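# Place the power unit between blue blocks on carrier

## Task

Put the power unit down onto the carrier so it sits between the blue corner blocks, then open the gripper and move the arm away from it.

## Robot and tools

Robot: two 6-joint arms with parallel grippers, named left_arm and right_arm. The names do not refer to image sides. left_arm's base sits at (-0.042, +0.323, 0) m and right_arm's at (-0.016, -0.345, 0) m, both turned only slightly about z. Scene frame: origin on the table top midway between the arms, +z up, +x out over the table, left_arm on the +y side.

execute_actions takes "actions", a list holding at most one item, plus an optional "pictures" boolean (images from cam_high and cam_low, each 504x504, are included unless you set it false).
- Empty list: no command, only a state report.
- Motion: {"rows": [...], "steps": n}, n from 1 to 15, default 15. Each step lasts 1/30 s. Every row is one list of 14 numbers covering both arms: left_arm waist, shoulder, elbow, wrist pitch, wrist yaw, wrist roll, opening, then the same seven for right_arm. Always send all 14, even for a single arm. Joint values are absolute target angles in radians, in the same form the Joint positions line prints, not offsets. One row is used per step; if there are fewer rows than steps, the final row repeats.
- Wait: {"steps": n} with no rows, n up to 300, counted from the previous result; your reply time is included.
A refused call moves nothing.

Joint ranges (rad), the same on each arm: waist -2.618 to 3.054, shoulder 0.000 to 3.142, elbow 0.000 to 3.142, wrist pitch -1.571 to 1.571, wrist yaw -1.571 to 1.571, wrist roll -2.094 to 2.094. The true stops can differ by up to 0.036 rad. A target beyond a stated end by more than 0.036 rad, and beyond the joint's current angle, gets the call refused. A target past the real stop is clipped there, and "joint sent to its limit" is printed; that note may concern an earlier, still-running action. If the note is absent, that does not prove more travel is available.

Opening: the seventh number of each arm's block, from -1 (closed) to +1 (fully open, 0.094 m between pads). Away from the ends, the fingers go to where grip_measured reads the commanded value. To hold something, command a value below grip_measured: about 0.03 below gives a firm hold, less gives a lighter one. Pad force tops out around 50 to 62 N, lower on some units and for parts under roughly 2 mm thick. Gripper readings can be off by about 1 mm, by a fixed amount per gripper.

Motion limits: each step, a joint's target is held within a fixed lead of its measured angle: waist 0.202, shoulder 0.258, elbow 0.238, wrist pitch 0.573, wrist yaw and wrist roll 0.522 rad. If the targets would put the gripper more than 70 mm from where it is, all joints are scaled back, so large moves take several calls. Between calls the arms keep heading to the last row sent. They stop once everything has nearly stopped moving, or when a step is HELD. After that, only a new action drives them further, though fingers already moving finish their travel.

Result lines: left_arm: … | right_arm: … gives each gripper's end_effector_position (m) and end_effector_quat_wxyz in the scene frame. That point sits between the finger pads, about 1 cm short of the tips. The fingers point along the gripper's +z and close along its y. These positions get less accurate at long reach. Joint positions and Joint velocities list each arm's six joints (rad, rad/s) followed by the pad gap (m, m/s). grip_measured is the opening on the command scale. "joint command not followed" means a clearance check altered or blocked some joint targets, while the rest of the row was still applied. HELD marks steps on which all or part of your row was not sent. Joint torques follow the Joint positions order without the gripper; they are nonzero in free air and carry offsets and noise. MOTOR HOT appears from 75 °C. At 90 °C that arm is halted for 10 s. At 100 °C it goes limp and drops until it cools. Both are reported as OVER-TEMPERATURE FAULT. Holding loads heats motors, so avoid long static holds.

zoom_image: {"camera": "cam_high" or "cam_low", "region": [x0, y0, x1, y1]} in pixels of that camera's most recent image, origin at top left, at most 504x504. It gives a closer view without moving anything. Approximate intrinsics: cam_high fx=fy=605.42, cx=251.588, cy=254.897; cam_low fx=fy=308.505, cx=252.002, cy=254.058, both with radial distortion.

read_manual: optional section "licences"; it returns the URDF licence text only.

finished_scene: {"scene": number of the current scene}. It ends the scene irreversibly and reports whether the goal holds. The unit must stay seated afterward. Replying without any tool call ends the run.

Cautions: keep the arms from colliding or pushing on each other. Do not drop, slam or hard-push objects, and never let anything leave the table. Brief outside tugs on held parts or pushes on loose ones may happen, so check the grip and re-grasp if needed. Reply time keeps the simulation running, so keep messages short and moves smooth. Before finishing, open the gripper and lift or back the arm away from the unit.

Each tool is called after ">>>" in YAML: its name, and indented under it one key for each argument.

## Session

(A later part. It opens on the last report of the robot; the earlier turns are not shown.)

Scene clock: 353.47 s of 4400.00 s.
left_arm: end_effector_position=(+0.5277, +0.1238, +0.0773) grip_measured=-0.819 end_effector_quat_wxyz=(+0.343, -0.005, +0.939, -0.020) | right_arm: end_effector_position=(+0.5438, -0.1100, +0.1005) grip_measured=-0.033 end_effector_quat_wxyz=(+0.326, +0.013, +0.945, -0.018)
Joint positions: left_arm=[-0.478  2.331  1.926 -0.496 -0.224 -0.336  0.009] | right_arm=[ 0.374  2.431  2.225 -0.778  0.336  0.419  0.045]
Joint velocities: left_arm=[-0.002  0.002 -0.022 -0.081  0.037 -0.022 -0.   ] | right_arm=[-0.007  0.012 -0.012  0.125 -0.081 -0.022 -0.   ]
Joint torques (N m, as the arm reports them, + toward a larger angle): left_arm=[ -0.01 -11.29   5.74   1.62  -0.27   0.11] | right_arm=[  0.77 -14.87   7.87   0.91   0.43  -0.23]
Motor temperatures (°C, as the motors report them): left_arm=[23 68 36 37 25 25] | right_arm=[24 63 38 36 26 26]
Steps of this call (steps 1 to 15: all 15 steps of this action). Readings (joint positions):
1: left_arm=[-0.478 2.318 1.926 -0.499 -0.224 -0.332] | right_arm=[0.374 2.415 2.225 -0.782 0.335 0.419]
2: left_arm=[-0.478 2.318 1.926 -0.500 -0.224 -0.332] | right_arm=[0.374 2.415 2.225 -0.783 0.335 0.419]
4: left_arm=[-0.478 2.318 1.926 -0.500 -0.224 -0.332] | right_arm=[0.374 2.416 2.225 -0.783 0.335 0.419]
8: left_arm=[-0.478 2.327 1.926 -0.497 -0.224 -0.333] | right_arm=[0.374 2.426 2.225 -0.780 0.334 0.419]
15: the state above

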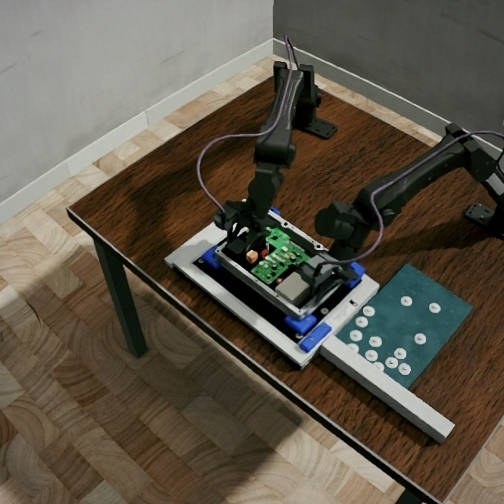

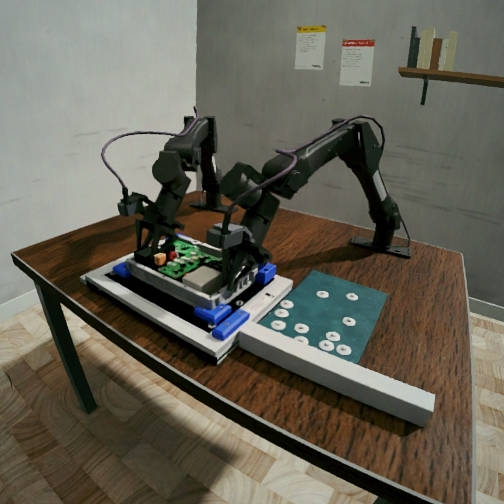

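>>> execute_actions:
  actions:
    - {"rows":[[-0.478,2.33,1.935,-0.48,-0.23,-0.335,-0.5,0.374,2.428,2.235,-0.765,0.345,0.419,0.2],[-0.478,2.33,1.935,-0.48,-0.23,-0.335,-0.5,0.374,2.428,2.235,-0.765,0.345,0.419,0.2],[-0.478,2.33,1.935,-0.48,-0.23,-0.335,-0.5,0.374,2.428,2.235,-0.765,0.345,0.419,0.2],[-0.478,2.3,1.935,-0.48,-0.23,-0.335,-0.5,0.374,2.4,2.235,-0.765,0.345,0.419,0.2],[-0.478,2.27,1.935,-0.48,-0.23,-0.335,-0.5,0.374,2.37,2.235,-0.765,0.345,0.419,0.2],[-0.478,2.24,1.935,-0.48,-0.23,-0.335,-0.5,0.374,2.34,2.235,-0.765,0.345,0.419,0.2],[-0.478,2.21,1.935,-0.48,-0.23,-0.335,-0.5,0.374,2.31,2.235,-0.765,0.345,0.419,0.2],[-0.478,2.15,1.935,-0.48,-0.23,-0.335,-0.5,0.374,2.25,2.235,-0.765,0.345,0.419,0.2]]}
  pictures: false

>>> execute_actions:
  actions:
    - {"rows":[[-0.46,2.1,1.9,-0.5,-0.23,-0.33,-0.5,0.36,2.19,2.18,-0.76,0.34,0.42,0.2],[-0.44,2.04,1.86,-0.52,-0.23,-0.33,-0.5,0.34,2.12,2.12,-0.76,0.34,0.42,0.2],[-0.42,1.98,1.82,-0.54,-0.23,-0.33,-0.5,0.32,2.05,2.06,-0.76,0.34,0.42,0.2],[-0.4,1.92,1.78,-0.56,-0.23,-0.33,-0.5,0.3,1.98,2.0,-0.76,0.34,0.42,0.2],[-0.38,1.86,1.74,-0.58,-0.23,-0.33,-0.5,0.28,1.91,1.94,-0.76,0.34,0.42,0.2],[-0.36,1.8,1.7,-0.6,-0.23,-0.33,-0.5,0.26,1.84,1.88,-0.76,0.34,0.42,0.2],[-0.34,1.74,1.66,-0.62,-0.23,-0.33,-0.5,0.24,1.77,1.82,-0.76,0.34,0.42,0.2],[-0.32,1.68,1.62,-0.64,-0.23,-0.33,-0.5,0.22,1.7,1.76,-0.76,0.34,0.42,0.2],[-0.3,1.6,1.58,-0.66,-0.23,-0.33,-0.5,0.2,1.6,1.68,-0.76,0.34,0.42,0.2]]}
  pictures: false

>>> execute_actions:
  actions:
    - {"steps":15}

Scene clock: 381.17 s of 4400.00 s.
left_arm: end_effector_position=(+0.5277, +0.1241, +0.1694) grip_measured=-0.501 end_effector_quat_wxyz=(+0.411, -0.015, +0.910, -0.049) | right_arm: end_effector_position=(+0.5404, -0.1136, +0.1942) grip_measured=+0.197 end_effector_quat_wxyz=(+0.392, +0.028, +0.919, +0.017)
Joint positions: left_arm=[-0.478  2.174  1.926 -0.493 -0.225 -0.336  0.023] | right_arm=[ 0.372  2.271  2.225 -0.778  0.34   0.419  0.056]
Joint velocities: left_arm=[ 0.002 -0.398 -0.012  0.168 -0.037 -0.007 -0.   ] | right_arm=[-0.007 -0.379  0.022  0.066  0.007  0.007 -0.   ]
Joint torques (N m, as the arm reports them, + toward a larger angle): left_arm=[  0.01 -10.9    5.94   1.6   -0.12  -0.03] | right_arm=[  0.28 -13.16   7.77   1.06   0.19  -0.07]
Motor temperatures (°C, as the motors report them): left_arm=[23 60 35 36 25 25] | right_arm=[24 56 37 34 26 26]
Steps of this call (steps 1 to 15: the robot went on to your last target; steps 16 to 90: nothing new was sent; then 24.20 s passed at rest; steps 91 to 105: all 15 steps of this action). Readings (joint positions):
91: left_arm=[-0.478 2.331 1.926 -0.494 -0.225 -0.336] | right_arm=[0.374 2.431 2.225 -0.778 0.336 0.419]
92: left_arm=[-0.478 2.331 1.926 -0.492 -0.225 -0.336] | right_arm=[0.374 2.431 2.225 -0.781 0.345 0.419]
94: left_arm=[-0.478 2.331 1.926 -0.491 -0.225 -0.336] | right_arm=[0.372 2.431 2.225 -0.781 0.346 0.419]
98: left_arm=[-0.478 2.306 1.926 -0.499 -0.225 -0.336] | right_arm=[0.372 2.407 2.225 -0.788 0.342 0.419]
105: the state above

Scene clock: 381.67 s of 4400.00 s.
left_arm: end_effector_position=(+0.4244, +0.2639, +0.2952) grip_measured=-0.501 end_effector_quat_wxyz=(+0.456, -0.105, +0.884, -0.022) | right_arm: end_effector_position=(+0.4329, -0.2653, +0.3168) grip_measured=+0.197 end_effector_quat_wxyz=(+0.452, +0.124, +0.883, +0.007)
Joint positions: left_arm=[-0.289  1.601  1.598 -0.64  -0.23  -0.335  0.023] | right_arm=[ 0.186  1.603  1.701 -0.776  0.342  0.419  0.056]
Joint velocities: left_arm=[ 0.032 -0.481 -0.017 -0.125  0.037 -0.051 -0.   ] | right_arm=[ 0.002 -0.579 -0.007  0.227  0.066  0.007  0.   ]
Joint torques (N m, as the arm reports them, + toward a larger angle): left_arm=[-0.86 -4.62  4.11  1.55 -0.05  0.  ] | right_arm=[ 1.1  -5.21  5.27  1.03  0.08  0.  ]
Motor temperatures (°C, as the motors report them): left_arm=[23 60 35 36 25 25] | right_arm=[24 56 37 34 26 26]
Steps of this call (steps 1 to 15: all 15 steps of this action). Readings (joint positions):
1: left_arm=[-0.477 2.160 1.926 -0.491 -0.225 -0.336] | right_arm=[0.372 2.254 2.220 -0.771 0.340 0.419]
2: left_arm=[-0.475 2.141 1.913 -0.490 -0.225 -0.336] | right_arm=[0.371 2.228 2.196 -0.761 0.338 0.419]
4: left_arm=[-0.460 2.073 1.849 -0.501 -0.222 -0.335] | right_arm=[0.360 2.144 2.099 -0.755 0.332 0.419]
8: left_arm=[-0.388 1.893 1.712 -0.560 -0.221 -0.335] | right_arm=[0.298 1.938 1.901 -0.761 0.327 0.419]
15: the state above

Scene clock: 382.17 s of 4400.00 s.
left_arm: end_effector_position=(+0.4208, +0.2634, +0.2921) grip_measured=-0.501 end_effector_quat_wxyz=(+0.447, -0.103, +0.888, -0.019) | right_arm: end_effector_position=(+0.4344, -0.2624, +0.3188) grip_measured=+0.197 end_effector_quat_wxyz=(+0.457, +0.122, +0.881, +0.012)
Joint positions: left_arm=[-0.292  1.599  1.598 -0.661 -0.23  -0.335  0.023] | right_arm=[ 0.19   1.603  1.701 -0.764  0.339  0.419  0.056]
Joint velocities: left_arm=[-0.012 -0.002  0.007 -0.007  0.022 -0.007 -0.001] | right_arm=[-0.002  0.007  0.002 -0.022 -0.051  0.007 -0.001]
Joint torques (N m, as the arm reports them, + toward a larger angle): left_arm=[-0.66 -6.35  4.15  1.68 -0.07  0.  ] | right_arm=[ 1.02 -7.89  5.15  1.29  0.17 -0.01]
Motor temperatures (°C, as the motors report them): left_arm=[23 60 35 36 25 25] | right_arm=[24 56 37 34 26 26]
Steps of this call (steps 1 to 15: the robot went on to your last target). Readings (joint positions):
1: left_arm=[-0.291 1.590 1.598 -0.640 -0.230 -0.335] | right_arm=[0.187 1.588 1.701 -0.770 0.342 0.419]
2: left_arm=[-0.292 1.586 1.598 -0.640 -0.230 -0.335] | right_arm=[0.189 1.582 1.701 -0.765 0.342 0.419]
4: left_arm=[-0.292 1.590 1.598 -0.645 -0.230 -0.335] | right_arm=[0.190 1.584 1.701 -0.763 0.342 0.419]
8: left_arm=[-0.292 1.599 1.598 -0.657 -0.230 -0.335] | right_arm=[0.190 1.600 1.701 -0.764 0.340 0.419]
15: the state above

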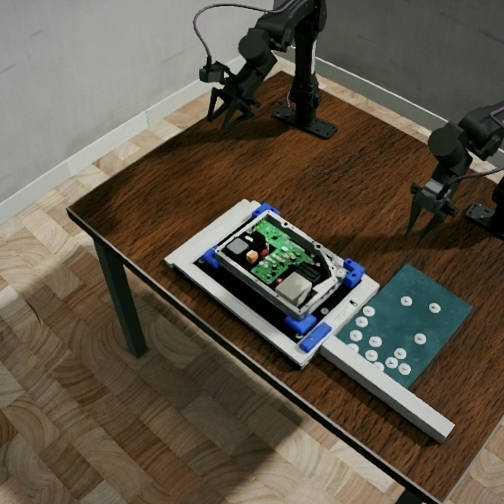

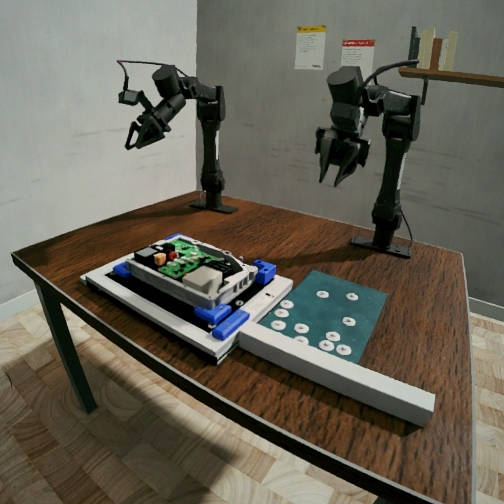

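>>> execute_actions:
  actions: []

Scene clock: 386.20 s of 4400.00 s.
left_arm: end_effector_position=(+0.4207, +0.2634, +0.2920) grip_measured=-0.501 end_effector_quat_wxyz=(+0.447, -0.103, +0.888, -0.019) | right_arm: end_effector_position=(+0.4344, -0.2624, +0.3188) grip_measured=+0.197 end_effector_quat_wxyz=(+0.457, +0.122, +0.881, +0.012)
Joint positions: left_arm=[-0.292  1.599  1.598 -0.661 -0.23  -0.335  0.023] | right_arm=[ 0.19   1.603  1.701 -0.764  0.339  0.419  0.056]
Joint velocities: left_arm=[-0.017 -0.002 -0.022  0.037  0.051 -0.007  0.001] | right_arm=[ 0.017  0.002 -0.012 -0.066 -0.037 -0.037 -0.   ]
Joint torques (N m, as the arm reports them, + toward a larger angle): left_arm=[-0.65 -6.31  4.07  1.72 -0.08  0.01] | right_arm=[ 0.81 -7.96  5.23  1.28  0.16 -0.02]
Motor temperatures (°C, as the motors report them): left_arm=[23 58 35 37 25 25] | right_arm=[24 53 37 35 26 26]
Steps of this call (steps 1 to 15: the robot went on to your last target; steps 16 to 90: nothing new was sent; then 1.03 s passed at rest). Readings (joint positions):
1: left_arm=[-0.292 1.599 1.598 -0.661 -0.230 -0.335] | right_arm=[0.190 1.603 1.701 -0.764 0.339 0.419]
2: left_arm=[-0.292 1.599 1.598 -0.661 -0.230 -0.335] | right_arm=[0.190 1.603 1.701 -0.764 0.339 0.419]
4: left_arm=[-0.292 1.599 1.598 -0.661 -0.230 -0.335] | right_arm=[0.190 1.603 1.701 -0.764 0.339 0.419]
8: left_arm=[-0.292 1.599 1.598 -0.661 -0.230 -0.335] | right_arm=[0.190 1.603 1.701 -0.764 0.339 0.419]
90: the state above
All arms were judged still, so your last target was given up. Only a new action makes them travel on or press farther. Fingers that are still opening or closing keep moving.

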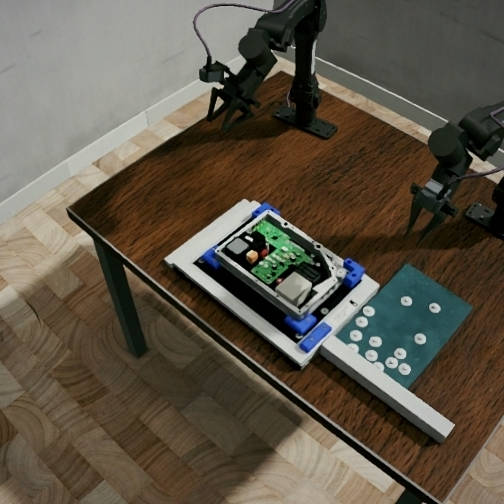

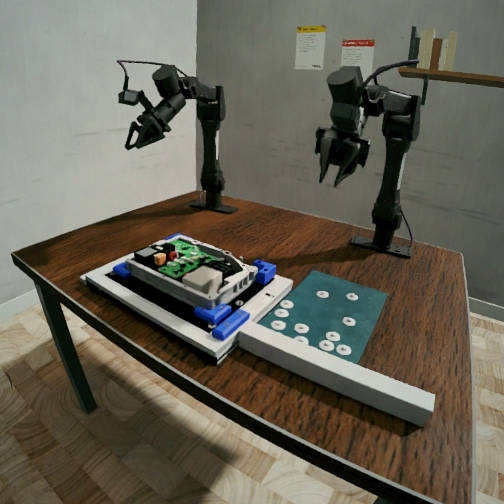

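>>> finished_scene:
  scene: 2

The scene is finished: the task was done.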